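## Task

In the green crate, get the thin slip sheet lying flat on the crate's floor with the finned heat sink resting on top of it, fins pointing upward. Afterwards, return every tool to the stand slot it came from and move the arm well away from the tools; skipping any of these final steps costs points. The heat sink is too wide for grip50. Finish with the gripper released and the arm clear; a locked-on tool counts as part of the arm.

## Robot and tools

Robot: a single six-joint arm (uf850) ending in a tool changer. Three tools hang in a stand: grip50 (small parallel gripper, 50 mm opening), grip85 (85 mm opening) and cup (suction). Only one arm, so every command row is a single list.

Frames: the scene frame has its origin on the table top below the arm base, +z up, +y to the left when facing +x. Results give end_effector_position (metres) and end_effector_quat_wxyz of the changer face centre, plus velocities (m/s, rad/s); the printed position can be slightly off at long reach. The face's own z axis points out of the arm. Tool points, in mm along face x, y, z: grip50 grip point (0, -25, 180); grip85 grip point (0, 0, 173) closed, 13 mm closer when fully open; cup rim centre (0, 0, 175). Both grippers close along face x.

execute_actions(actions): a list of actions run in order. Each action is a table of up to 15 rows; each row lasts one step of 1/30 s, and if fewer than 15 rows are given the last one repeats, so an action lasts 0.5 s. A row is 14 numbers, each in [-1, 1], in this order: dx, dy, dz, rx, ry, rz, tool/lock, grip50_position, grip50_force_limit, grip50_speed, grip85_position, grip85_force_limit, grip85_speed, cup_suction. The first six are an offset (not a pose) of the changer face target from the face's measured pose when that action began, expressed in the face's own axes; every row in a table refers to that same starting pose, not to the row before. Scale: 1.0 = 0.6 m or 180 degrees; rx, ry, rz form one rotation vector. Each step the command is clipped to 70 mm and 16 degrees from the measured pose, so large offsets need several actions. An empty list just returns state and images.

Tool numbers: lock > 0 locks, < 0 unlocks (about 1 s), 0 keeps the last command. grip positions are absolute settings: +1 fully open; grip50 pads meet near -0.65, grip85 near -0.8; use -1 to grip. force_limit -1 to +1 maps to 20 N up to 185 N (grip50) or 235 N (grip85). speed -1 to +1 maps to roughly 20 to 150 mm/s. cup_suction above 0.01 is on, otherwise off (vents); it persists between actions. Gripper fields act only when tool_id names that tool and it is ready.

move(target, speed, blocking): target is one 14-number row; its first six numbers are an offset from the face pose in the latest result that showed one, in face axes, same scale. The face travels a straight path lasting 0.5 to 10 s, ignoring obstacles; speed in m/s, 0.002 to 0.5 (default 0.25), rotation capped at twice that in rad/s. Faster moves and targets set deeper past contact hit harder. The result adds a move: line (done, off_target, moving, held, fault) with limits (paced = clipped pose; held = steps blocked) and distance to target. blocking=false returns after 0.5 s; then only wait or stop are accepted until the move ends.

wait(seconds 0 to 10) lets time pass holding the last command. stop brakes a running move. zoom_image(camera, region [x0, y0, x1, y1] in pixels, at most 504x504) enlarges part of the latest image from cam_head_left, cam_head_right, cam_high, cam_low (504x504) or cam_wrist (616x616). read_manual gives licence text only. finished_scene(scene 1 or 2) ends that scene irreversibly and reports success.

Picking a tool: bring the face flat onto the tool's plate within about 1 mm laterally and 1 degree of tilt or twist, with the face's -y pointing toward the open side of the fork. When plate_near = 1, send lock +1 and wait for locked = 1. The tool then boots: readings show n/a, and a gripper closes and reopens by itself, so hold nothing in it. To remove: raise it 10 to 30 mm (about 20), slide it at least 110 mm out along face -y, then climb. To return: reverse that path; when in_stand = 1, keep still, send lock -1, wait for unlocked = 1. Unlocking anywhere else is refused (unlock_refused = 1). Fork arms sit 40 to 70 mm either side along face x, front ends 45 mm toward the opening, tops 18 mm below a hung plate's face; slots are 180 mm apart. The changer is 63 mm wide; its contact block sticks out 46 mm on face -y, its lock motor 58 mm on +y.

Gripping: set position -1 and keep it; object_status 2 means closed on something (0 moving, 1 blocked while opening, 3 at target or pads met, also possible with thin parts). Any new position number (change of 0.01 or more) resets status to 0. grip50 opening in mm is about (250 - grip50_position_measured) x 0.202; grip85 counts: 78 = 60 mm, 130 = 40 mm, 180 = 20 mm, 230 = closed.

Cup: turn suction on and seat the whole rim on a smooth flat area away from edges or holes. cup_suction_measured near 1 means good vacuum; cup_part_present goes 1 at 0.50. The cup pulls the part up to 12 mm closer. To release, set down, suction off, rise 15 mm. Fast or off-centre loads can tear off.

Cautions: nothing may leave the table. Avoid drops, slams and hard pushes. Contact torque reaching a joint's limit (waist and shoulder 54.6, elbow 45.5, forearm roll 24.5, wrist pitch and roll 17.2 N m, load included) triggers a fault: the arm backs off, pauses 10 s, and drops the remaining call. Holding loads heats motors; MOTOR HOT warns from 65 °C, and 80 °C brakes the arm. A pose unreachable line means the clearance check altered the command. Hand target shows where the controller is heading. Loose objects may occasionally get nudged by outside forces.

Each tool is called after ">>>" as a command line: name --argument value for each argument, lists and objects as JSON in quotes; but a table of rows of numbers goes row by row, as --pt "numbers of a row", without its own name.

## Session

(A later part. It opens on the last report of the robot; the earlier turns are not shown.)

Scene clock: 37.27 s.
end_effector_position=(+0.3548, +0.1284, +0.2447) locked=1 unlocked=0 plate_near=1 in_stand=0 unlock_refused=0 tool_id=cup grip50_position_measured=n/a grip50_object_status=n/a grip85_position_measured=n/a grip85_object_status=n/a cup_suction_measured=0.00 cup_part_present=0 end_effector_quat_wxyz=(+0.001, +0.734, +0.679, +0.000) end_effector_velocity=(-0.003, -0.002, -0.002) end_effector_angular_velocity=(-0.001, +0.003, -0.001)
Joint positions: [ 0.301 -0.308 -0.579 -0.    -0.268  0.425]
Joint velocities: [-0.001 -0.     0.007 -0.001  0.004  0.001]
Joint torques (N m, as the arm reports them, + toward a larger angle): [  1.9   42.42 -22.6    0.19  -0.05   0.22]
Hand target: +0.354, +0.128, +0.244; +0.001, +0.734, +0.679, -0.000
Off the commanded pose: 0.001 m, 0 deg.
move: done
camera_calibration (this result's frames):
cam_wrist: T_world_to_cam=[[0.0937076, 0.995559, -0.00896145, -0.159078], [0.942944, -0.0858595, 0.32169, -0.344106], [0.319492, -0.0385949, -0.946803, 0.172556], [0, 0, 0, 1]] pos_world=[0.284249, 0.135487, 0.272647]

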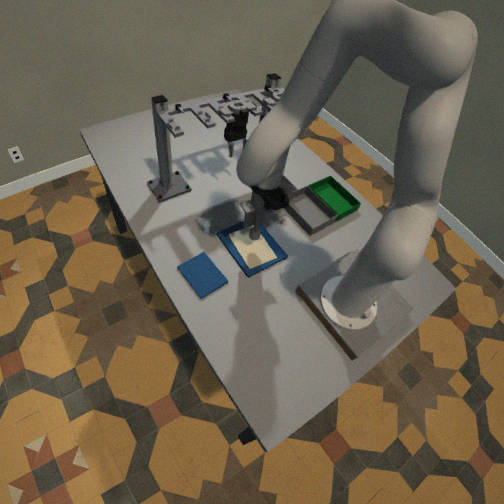

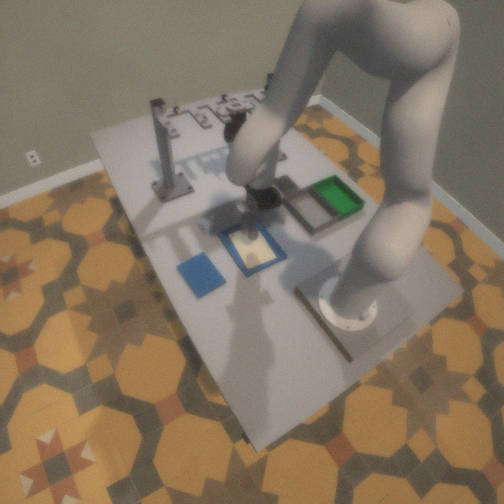

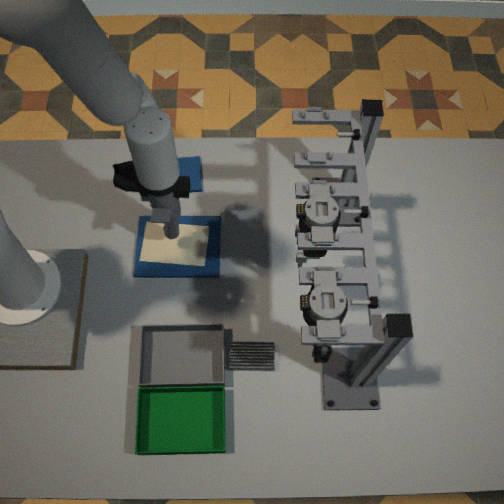

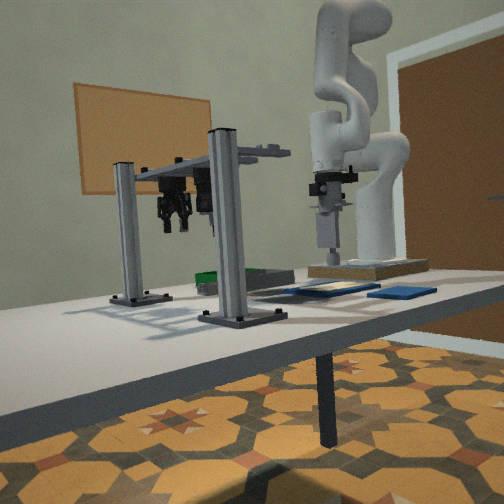

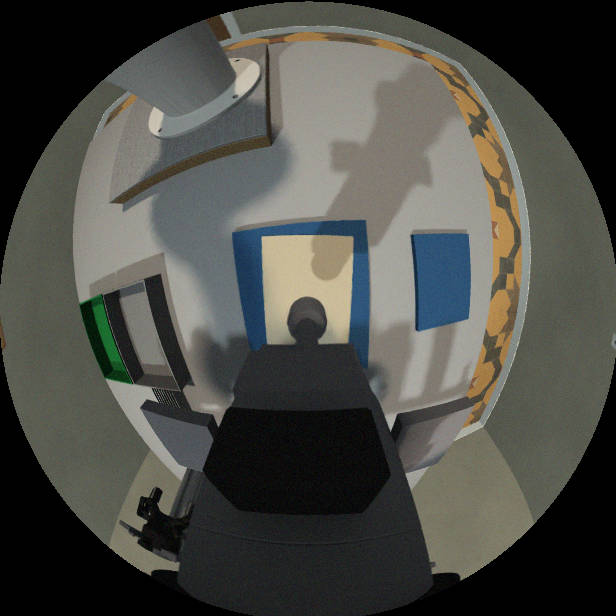

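Well aligned.

>>> move --target '[0,0,0.0955,0,0,0,0,0,0,0,1,0,0,1]' --speed 0.05

>>> wait --seconds 0.5

Scene clock: 38.90 s.
end_effector_position=(+0.3549, +0.1283, +0.1874) locked=1 unlocked=0 plate_near=1 in_stand=0 unlock_refused=0 tool_id=cup grip50_position_measured=n/a grip50_object_status=n/a grip85_position_measured=n/a grip85_object_status=n/a cup_suction_measured=0.80 cup_part_present=1 end_effector_quat_wxyz=(+0.001, +0.734, +0.679, +0.001) end_effector_velocity=(+0.001, -0.000, -0.000) end_effector_angular_velocity=(+0.001, -0.003, -0.001)
Joint positions: [ 0.301 -0.467 -0.59  -0.    -0.12   0.425]
Joint velocities: [-0.001 -0.002 -0.002 -0.     0.002 -0.   ]
Joint torques (N m, as the arm reports them, + toward a larger angle): [  2.01  46.82 -17.92  -0.11  -0.06   0.24]
Hand target: +0.355, +0.128, +0.187; +0.001, +0.734, +0.679, +0.000
Off the commanded pose: 0.000 m, 0 deg.
move: done
camera_calibration (this result's frames):
cam_wrist: T_world_to_cam=[[0.0937024, 0.995561, -0.0088536, -0.159579], [0.942893, -0.0858832, 0.321834, -0.325779], [0.319645, -0.0385046, -0.946755, 0.118247], [0, 0, 0, 1]] pos_world=[0.284331, 0.135445, 0.215385]

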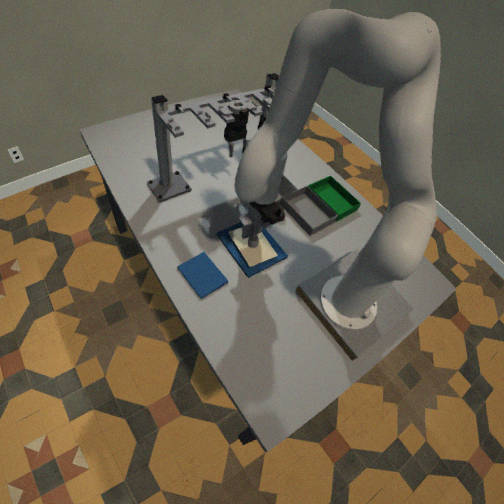

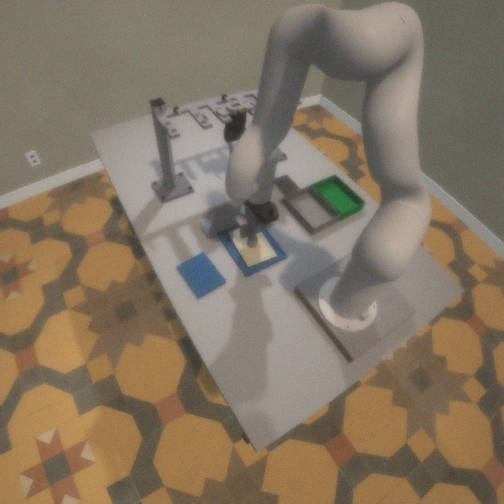

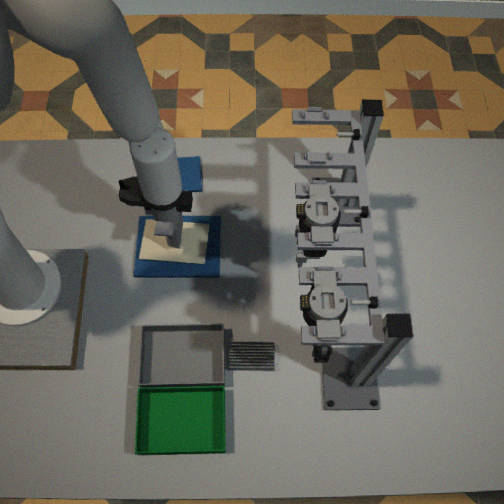

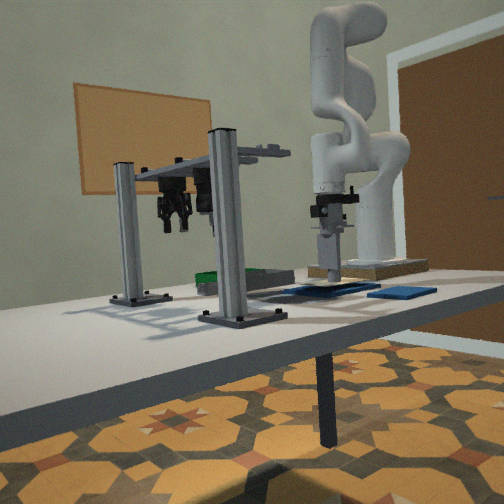

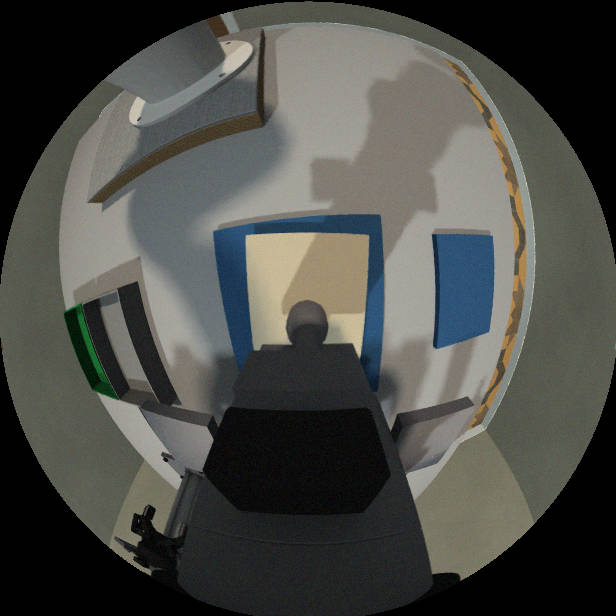

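Scene clock: 39.40 s.
end_effector_position=(+0.3548, +0.1283, +0.1873) locked=1 unlocked=0 plate_near=1 in_stand=0 unlock_refused=0 tool_id=cup grip50_position_measured=n/a grip50_object_status=n/a grip85_position_measured=n/a grip85_object_status=n/a cup_suction_measured=0.94 cup_part_present=1 end_effector_quat_wxyz=(+0.001, +0.734, +0.679, +0.000) end_effector_velocity=(-0.000, -0.000, -0.000) end_effector_angular_velocity=(-0.001, +0.002, -0.001)
Joint positions: [ 0.301 -0.467 -0.59  -0.    -0.12   0.425]
Joint velocities: [-0.    -0.001 -0.     0.    -0.001  0.   ]
Joint torques (N m, as the arm reports them, + toward a larger angle): [  1.79  47.18 -18.08   0.21  -0.04   0.28]
Hand target: +0.355, +0.128, +0.187; +0.001, +0.734, +0.679, +0.000
Off the commanded pose: 0.000 m, 0 deg.
wait: 0.50 s; at rest by 0.17 s
camera_calibration (this result's frames):
cam_wrist: T_world_to_cam=[[0.093701, 0.99556, -0.00892629, -0.159544], [0.942945, -0.0858646, 0.321687, -0.325682], [0.319492, -0.0385594, -0.946804, 0.118197], [0, 0, 0, 1]] pos_world=[0.284287, 0.135429, 0.215253]

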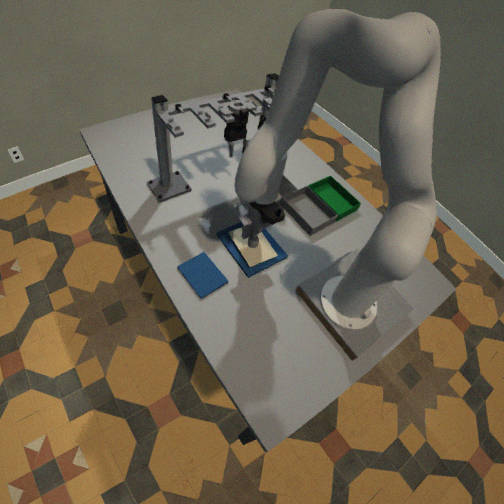

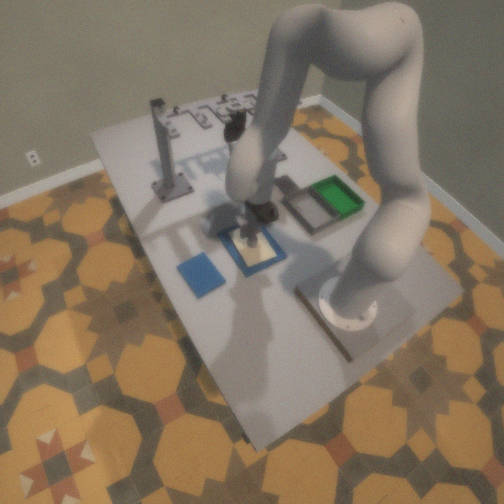

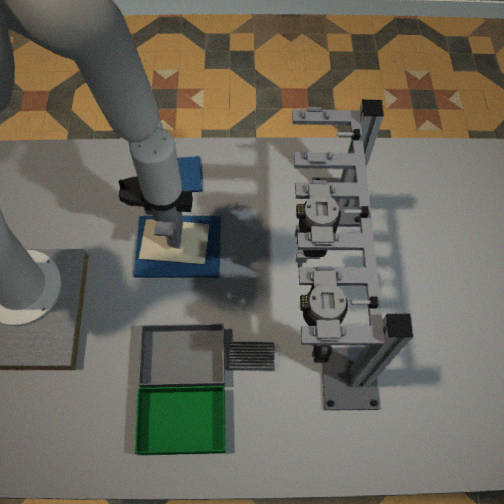

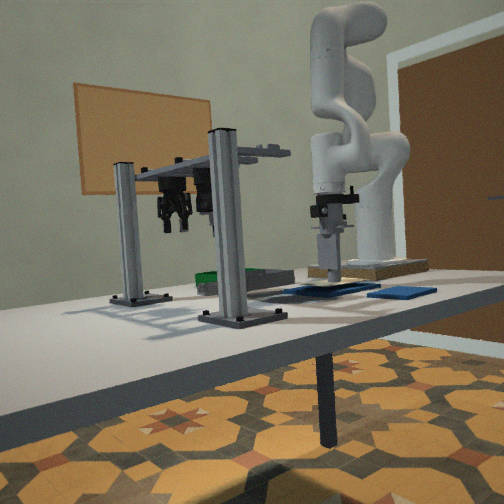

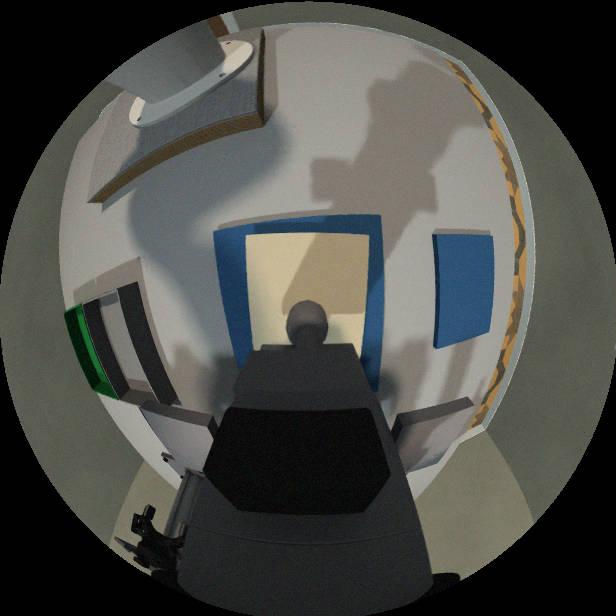

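>>> move --target '[0,0,-0.11,0,0,0,0,0,0,0,1,0,0,1]' --speed 0.1

>>> move --target '[-0.713,0.1026,0,0,0,-0.025,0,0,0,0,1,0,0,1]'

>>> move --target '[0,0,0.045,0,0,0,0,0,0,0,1,0,0,1]' --speed 0.05

>>> zoom_image --camera "cam_wrist" --region '[200,190,420,380]'

>>> zoom_image --camera "cam_high" --region '[110,330,270,470]'

Scene clock: 40.73 s.
end_effector_position=(+0.3547, +0.1283, +0.2531) locked=1 unlocked=0 plate_near=1 in_stand=0 unlock_refused=0 tool_id=cup grip50_position_measured=n/a grip50_object_status=n/a grip85_position_measured=n/a grip85_object_status=n/a cup_suction_measured=0.94 cup_part_present=1 end_effector_quat_wxyz=(+0.001, +0.734, +0.679, +0.000) end_effector_velocity=(+0.001, +0.000, +0.002) end_effector_angular_velocity=(+0.001, -0.002, +0.000)
Joint positions: [ 0.301 -0.286 -0.579 -0.    -0.291  0.425]
Joint velocities: [ 0.     0.004 -0.002 -0.    -0.004  0.   ]
Joint torques (N m, as the arm reports them, + toward a larger angle): [  2.47  42.16 -22.91   0.06  -0.12   0.28]
Hand target: +0.355, +0.128, +0.253; +0.001, +0.734, +0.679, +0.000
Off the commanded pose: 0.000 m, 0 deg.
move: done
camera_calibration (this result's frames):
cam_wrist: T_world_to_cam=[[0.0937055, 0.995558, -0.00912019, -0.158925], [0.943052, -0.0858193, 0.321384, -0.346708], [0.319174, -0.0387163, -0.946905, 0.18077], [0, 0, 0, 1]] pos_world=[0.284159, 0.135464, 0.281149]

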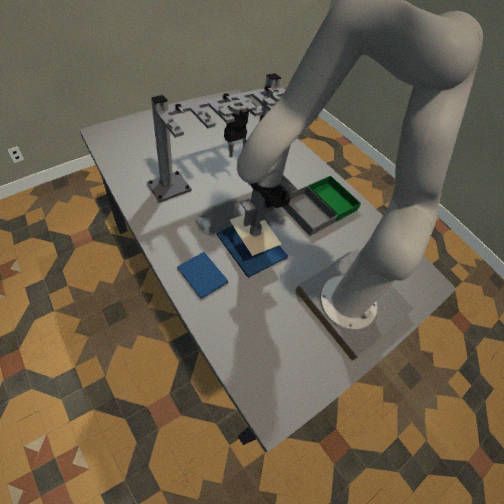

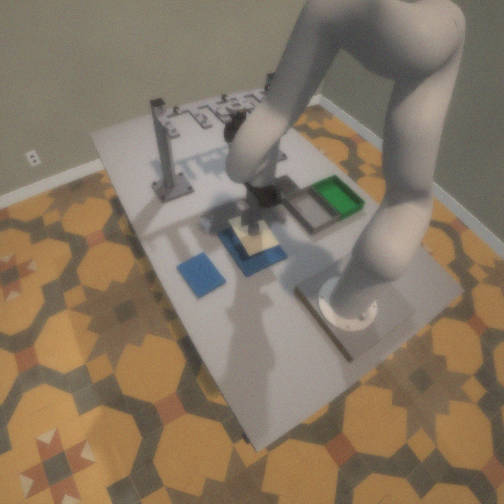

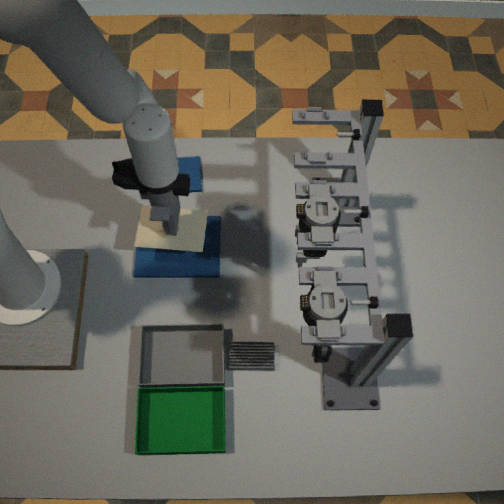

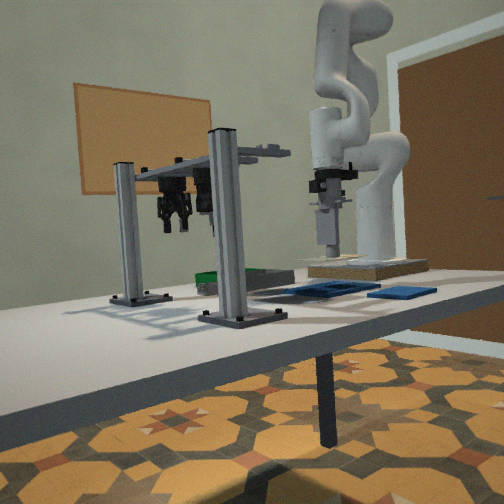

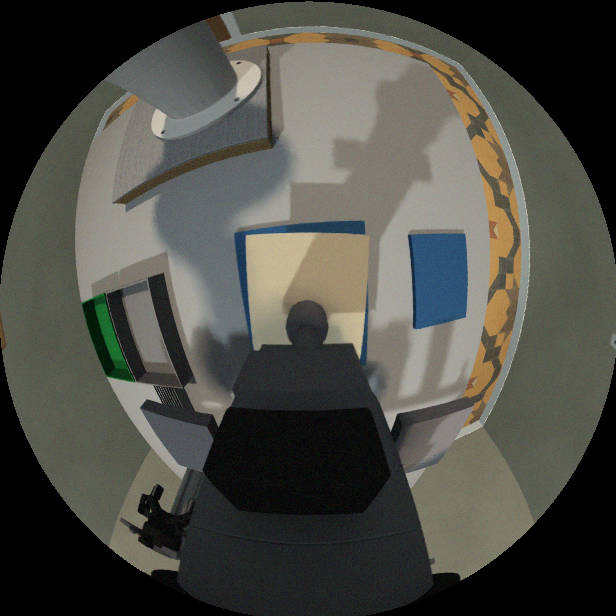

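Scene clock: 42.93 s.
end_effector_position=(+0.3815, -0.3035, +0.2539) locked=1 unlocked=0 plate_near=1 in_stand=0 unlock_refused=0 tool_id=cup grip50_position_measured=n/a grip50_object_status=n/a grip85_position_measured=n/a grip85_object_status=n/a cup_suction_measured=0.94 cup_part_present=1 end_effector_quat_wxyz=(+0.001, +0.707, +0.707, -0.001) end_effector_velocity=(+0.001, -0.003, +0.000) end_effector_angular_velocity=(-0.000, -0.003, +0.001)
Joint positions: [-0.718 -0.49  -0.889 -0.001 -0.397 -0.672]
Joint velocities: [-0.004 -0.003 -0.007  0.004 -0.001 -0.009]
Joint torques (N m, as the arm reports them, + toward a larger angle): [  1.78  56.73 -25.83   0.15  -0.12   0.38]
Hand target: +0.382, -0.304, +0.254; +0.001, +0.707, +0.707, -0.001
Off the commanded pose: 0.001 m, 0 deg.
move: done
camera_calibration (this result's frames):
cam_wrist: T_world_to_cam=[[0.0150201, 0.999821, -0.0114774, 0.300451], [0.947162, -0.0105489, 0.320582, -0.387817], [0.320403, -0.0156861, -0.947151, 0.162775], [0, 0, 0, 1]] pos_world=[0.310659, -0.301935, 0.281948]

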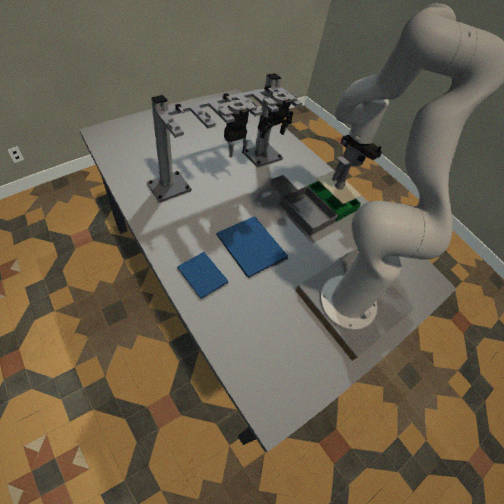

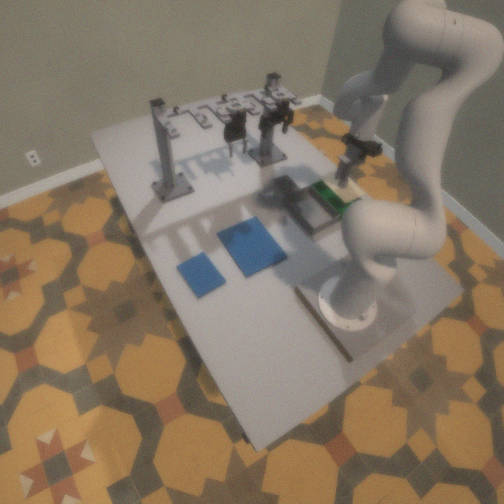

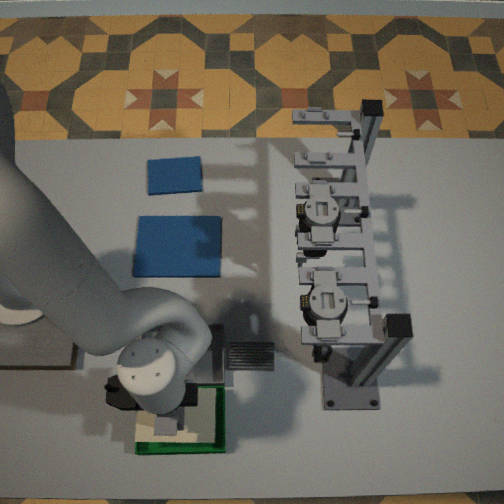

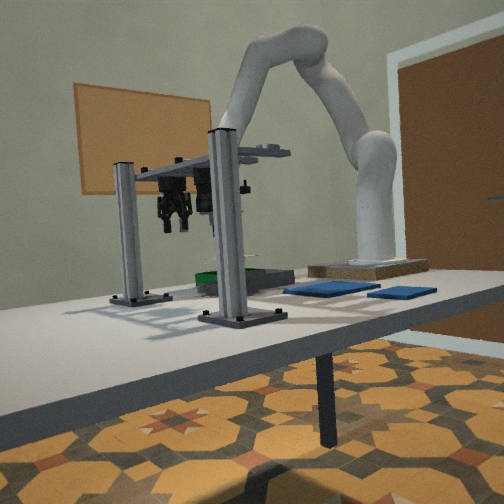

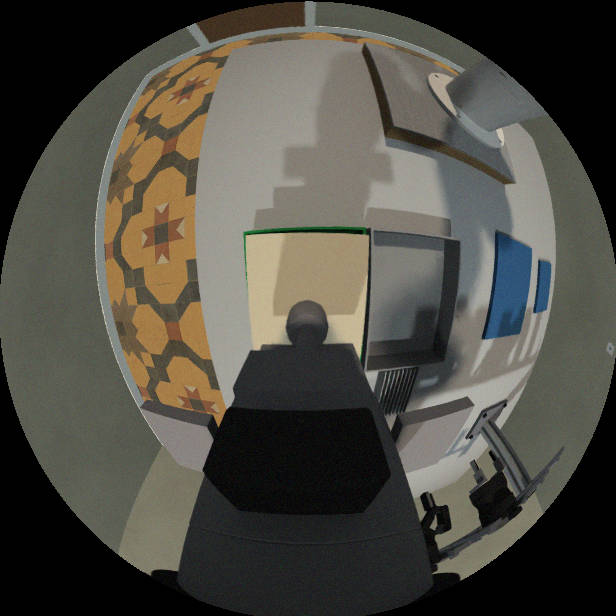

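Scene clock: 43.77 s.
end_effector_position=(+0.3815, -0.3036, +0.2270) locked=1 unlocked=0 plate_near=1 in_stand=0 unlock_refused=0 tool_id=cup grip50_position_measured=n/a grip50_object_status=n/a grip85_position_measured=n/a grip85_object_status=n/a cup_suction_measured=0.94 cup_part_present=1 end_effector_quat_wxyz=(+0.001, +0.707, +0.707, -0.001) end_effector_velocity=(-0.000, +0.000, -0.001) end_effector_angular_velocity=(+0.000, -0.000, +0.000)
Joint positions: [-0.718 -0.546 -0.89  -0.001 -0.342 -0.671]
Joint velocities: [ 0.    -0.002  0.001  0.     0.003 -0.   ]
Joint torques (N m, as the arm reports them, + toward a larger angle): [  1.22  58.11 -24.44   0.02  -0.17   0.34]
Hand target: +0.381, -0.304, +0.227; +0.001, +0.707, +0.707, -0.001
Off the commanded pose: 0.000 m, 0 deg.
move: done
camera_calibration (this result's frames):
cam_wrist: T_world_to_cam=[[0.0150173, 0.99982, -0.0115936, 0.300266], [0.947108, -0.0105064, 0.320744, -0.379262], [0.320564, -0.0157971, -0.947095, 0.137239], [0, 0, 0, 1]] pos_world=[0.310699, -0.302029, 0.255105]

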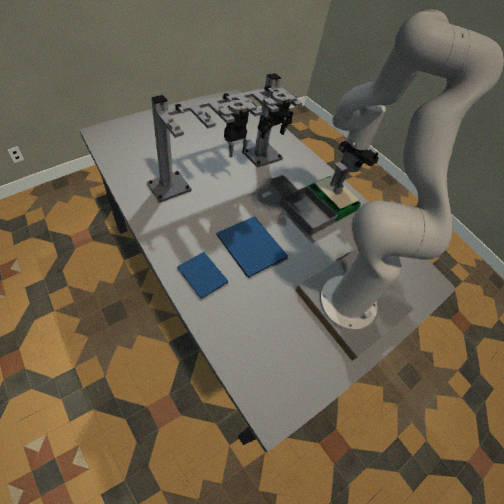

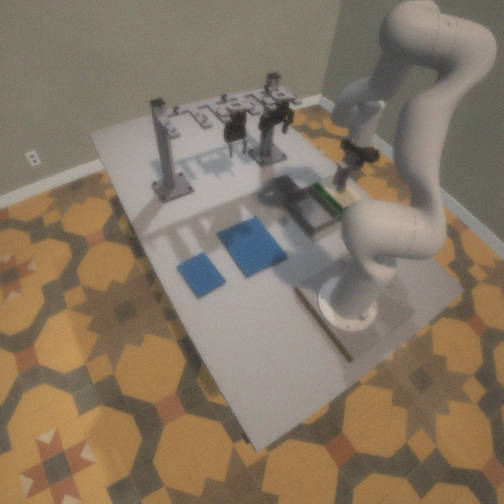

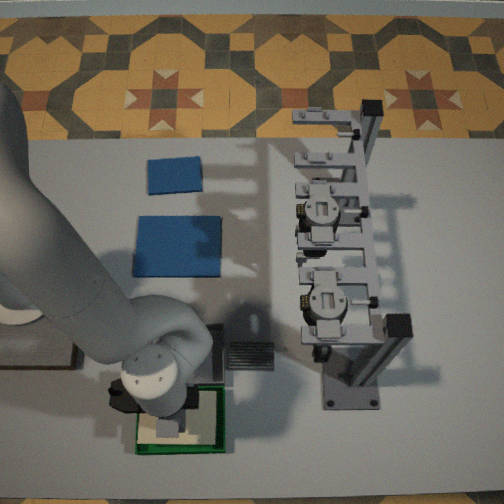

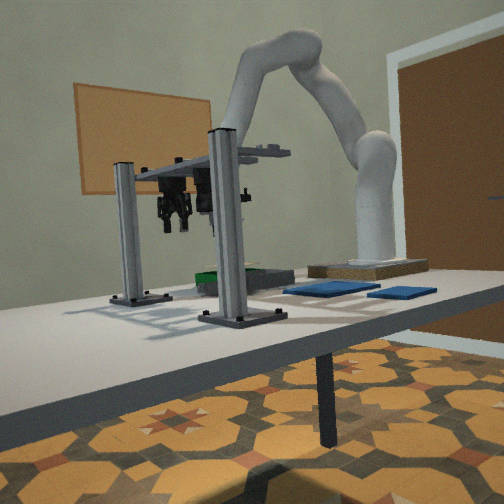

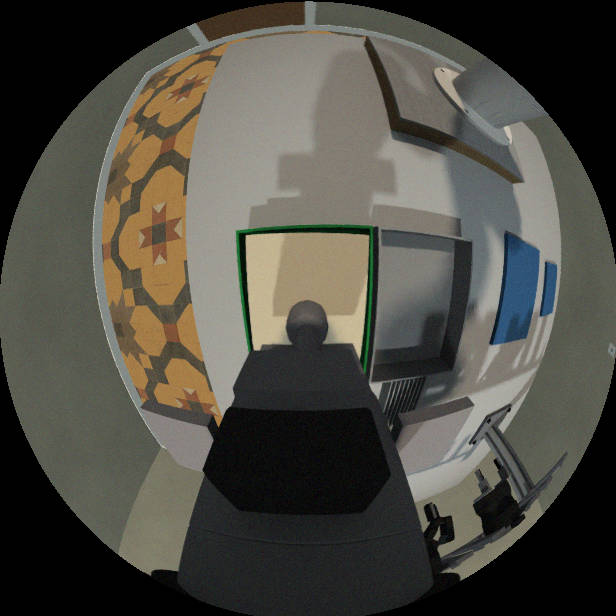

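Region (200, 190, 420, 380) of cam_wrist's 616x616 image, scaled by 2.291, with more detail than that image has; it fills the top 435 rows of this view, and the rest is white.

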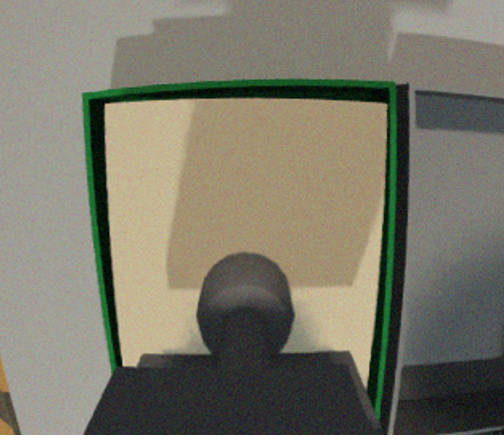

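Region (110, 330, 270, 470) of cam_high's 504x504 image, scaled by 3.150, with more detail than that image has; it fills the top 441 rows of this view, and the rest is white.

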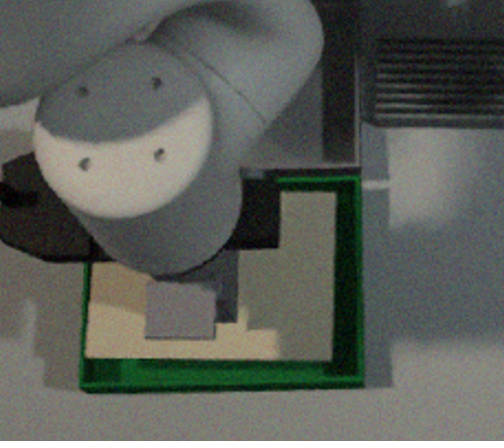

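>>> move --target '[-0.002,0.0065,0.02,0,0,-0.011,0,0,0,0,1,0,0,1]' --speed 0.03

>>> zoom_image --camera "cam_wrist" --region '[200,190,420,380]'

>>> zoom_image --camera "cam_high" --region '[110,330,270,470]'

Scene clock: 44.77 s.
end_effector_position=(+0.3854, -0.3049, +0.2151) locked=1 unlocked=0 plate_near=1 in_stand=0 unlock_refused=0 tool_id=cup grip50_position_measured=n/a grip50_object_status=n/a grip85_position_measured=n/a grip85_object_status=n/a cup_suction_measured=0.94 cup_part_present=1 end_effector_quat_wxyz=(+0.001, +0.695, +0.719, -0.001) end_effector_velocity=(+0.001, -0.001, -0.000) end_effector_angular_velocity=(-0.001, -0.002, +0.002)
Joint positions: [-0.715 -0.578 -0.903 -0.001 -0.323 -0.703]
Joint velocities: [ 0.    -0.003 -0.004  0.001  0.002 -0.003]
Joint torques (N m, as the arm reports them, + toward a larger angle): [  1.51  58.8  -23.82   0.25  -0.07   0.31]
Hand target: +0.385, -0.305, +0.215; +0.001, +0.695, +0.719, -0.001
Off the commanded pose: 0.000 m, 0 deg.
move: done
camera_calibration (this result's frames):
cam_wrist: T_world_to_cam=[[-0.0193018, 0.999746, -0.0116543, 0.314516], [0.946938, 0.0220203, 0.320662, -0.369128], [0.320837, -0.00484658, -0.947122, 0.127928], [0, 0, 0, 1]] pos_world=[0.314568, -0.305688, 0.243194]

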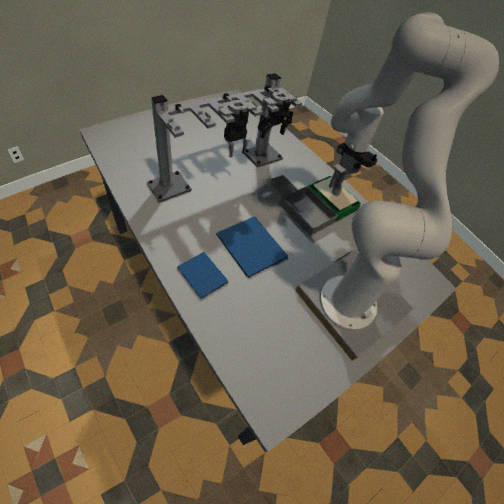

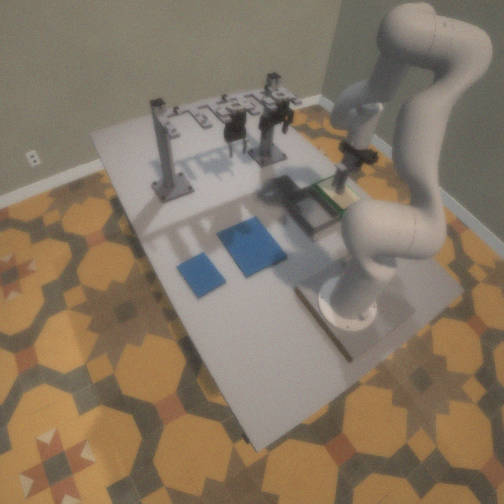

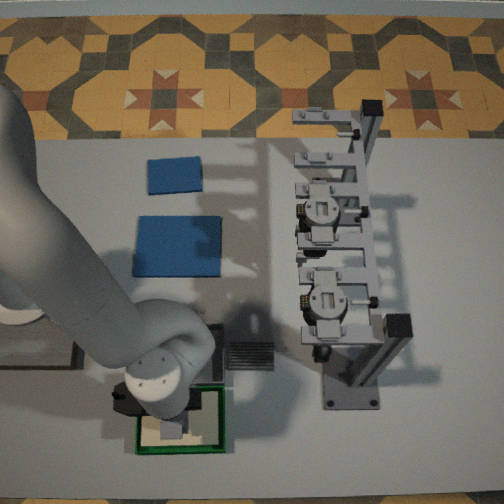

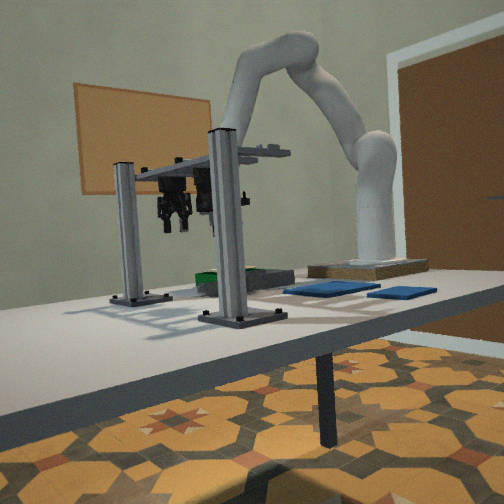

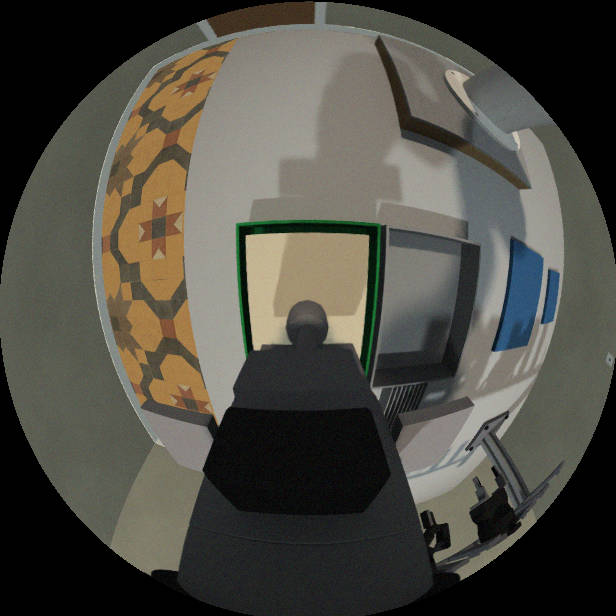

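Region (200, 190, 420, 380) of cam_wrist's 616x616 image, scaled by 2.291, with more detail than that image has; it fills the top 435 rows of this view, and the rest is white.

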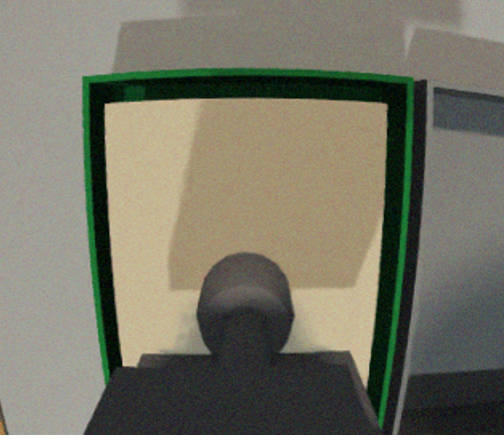

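Region (110, 330, 270, 470) of cam_high's 504x504 image, scaled by 3.150, with more detail than that image has; it fills the top 441 rows of this view, and the rest is white.

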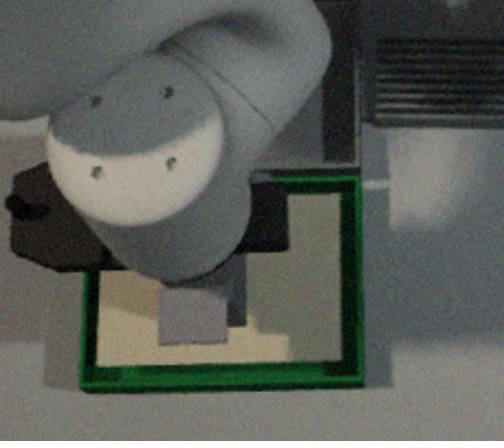

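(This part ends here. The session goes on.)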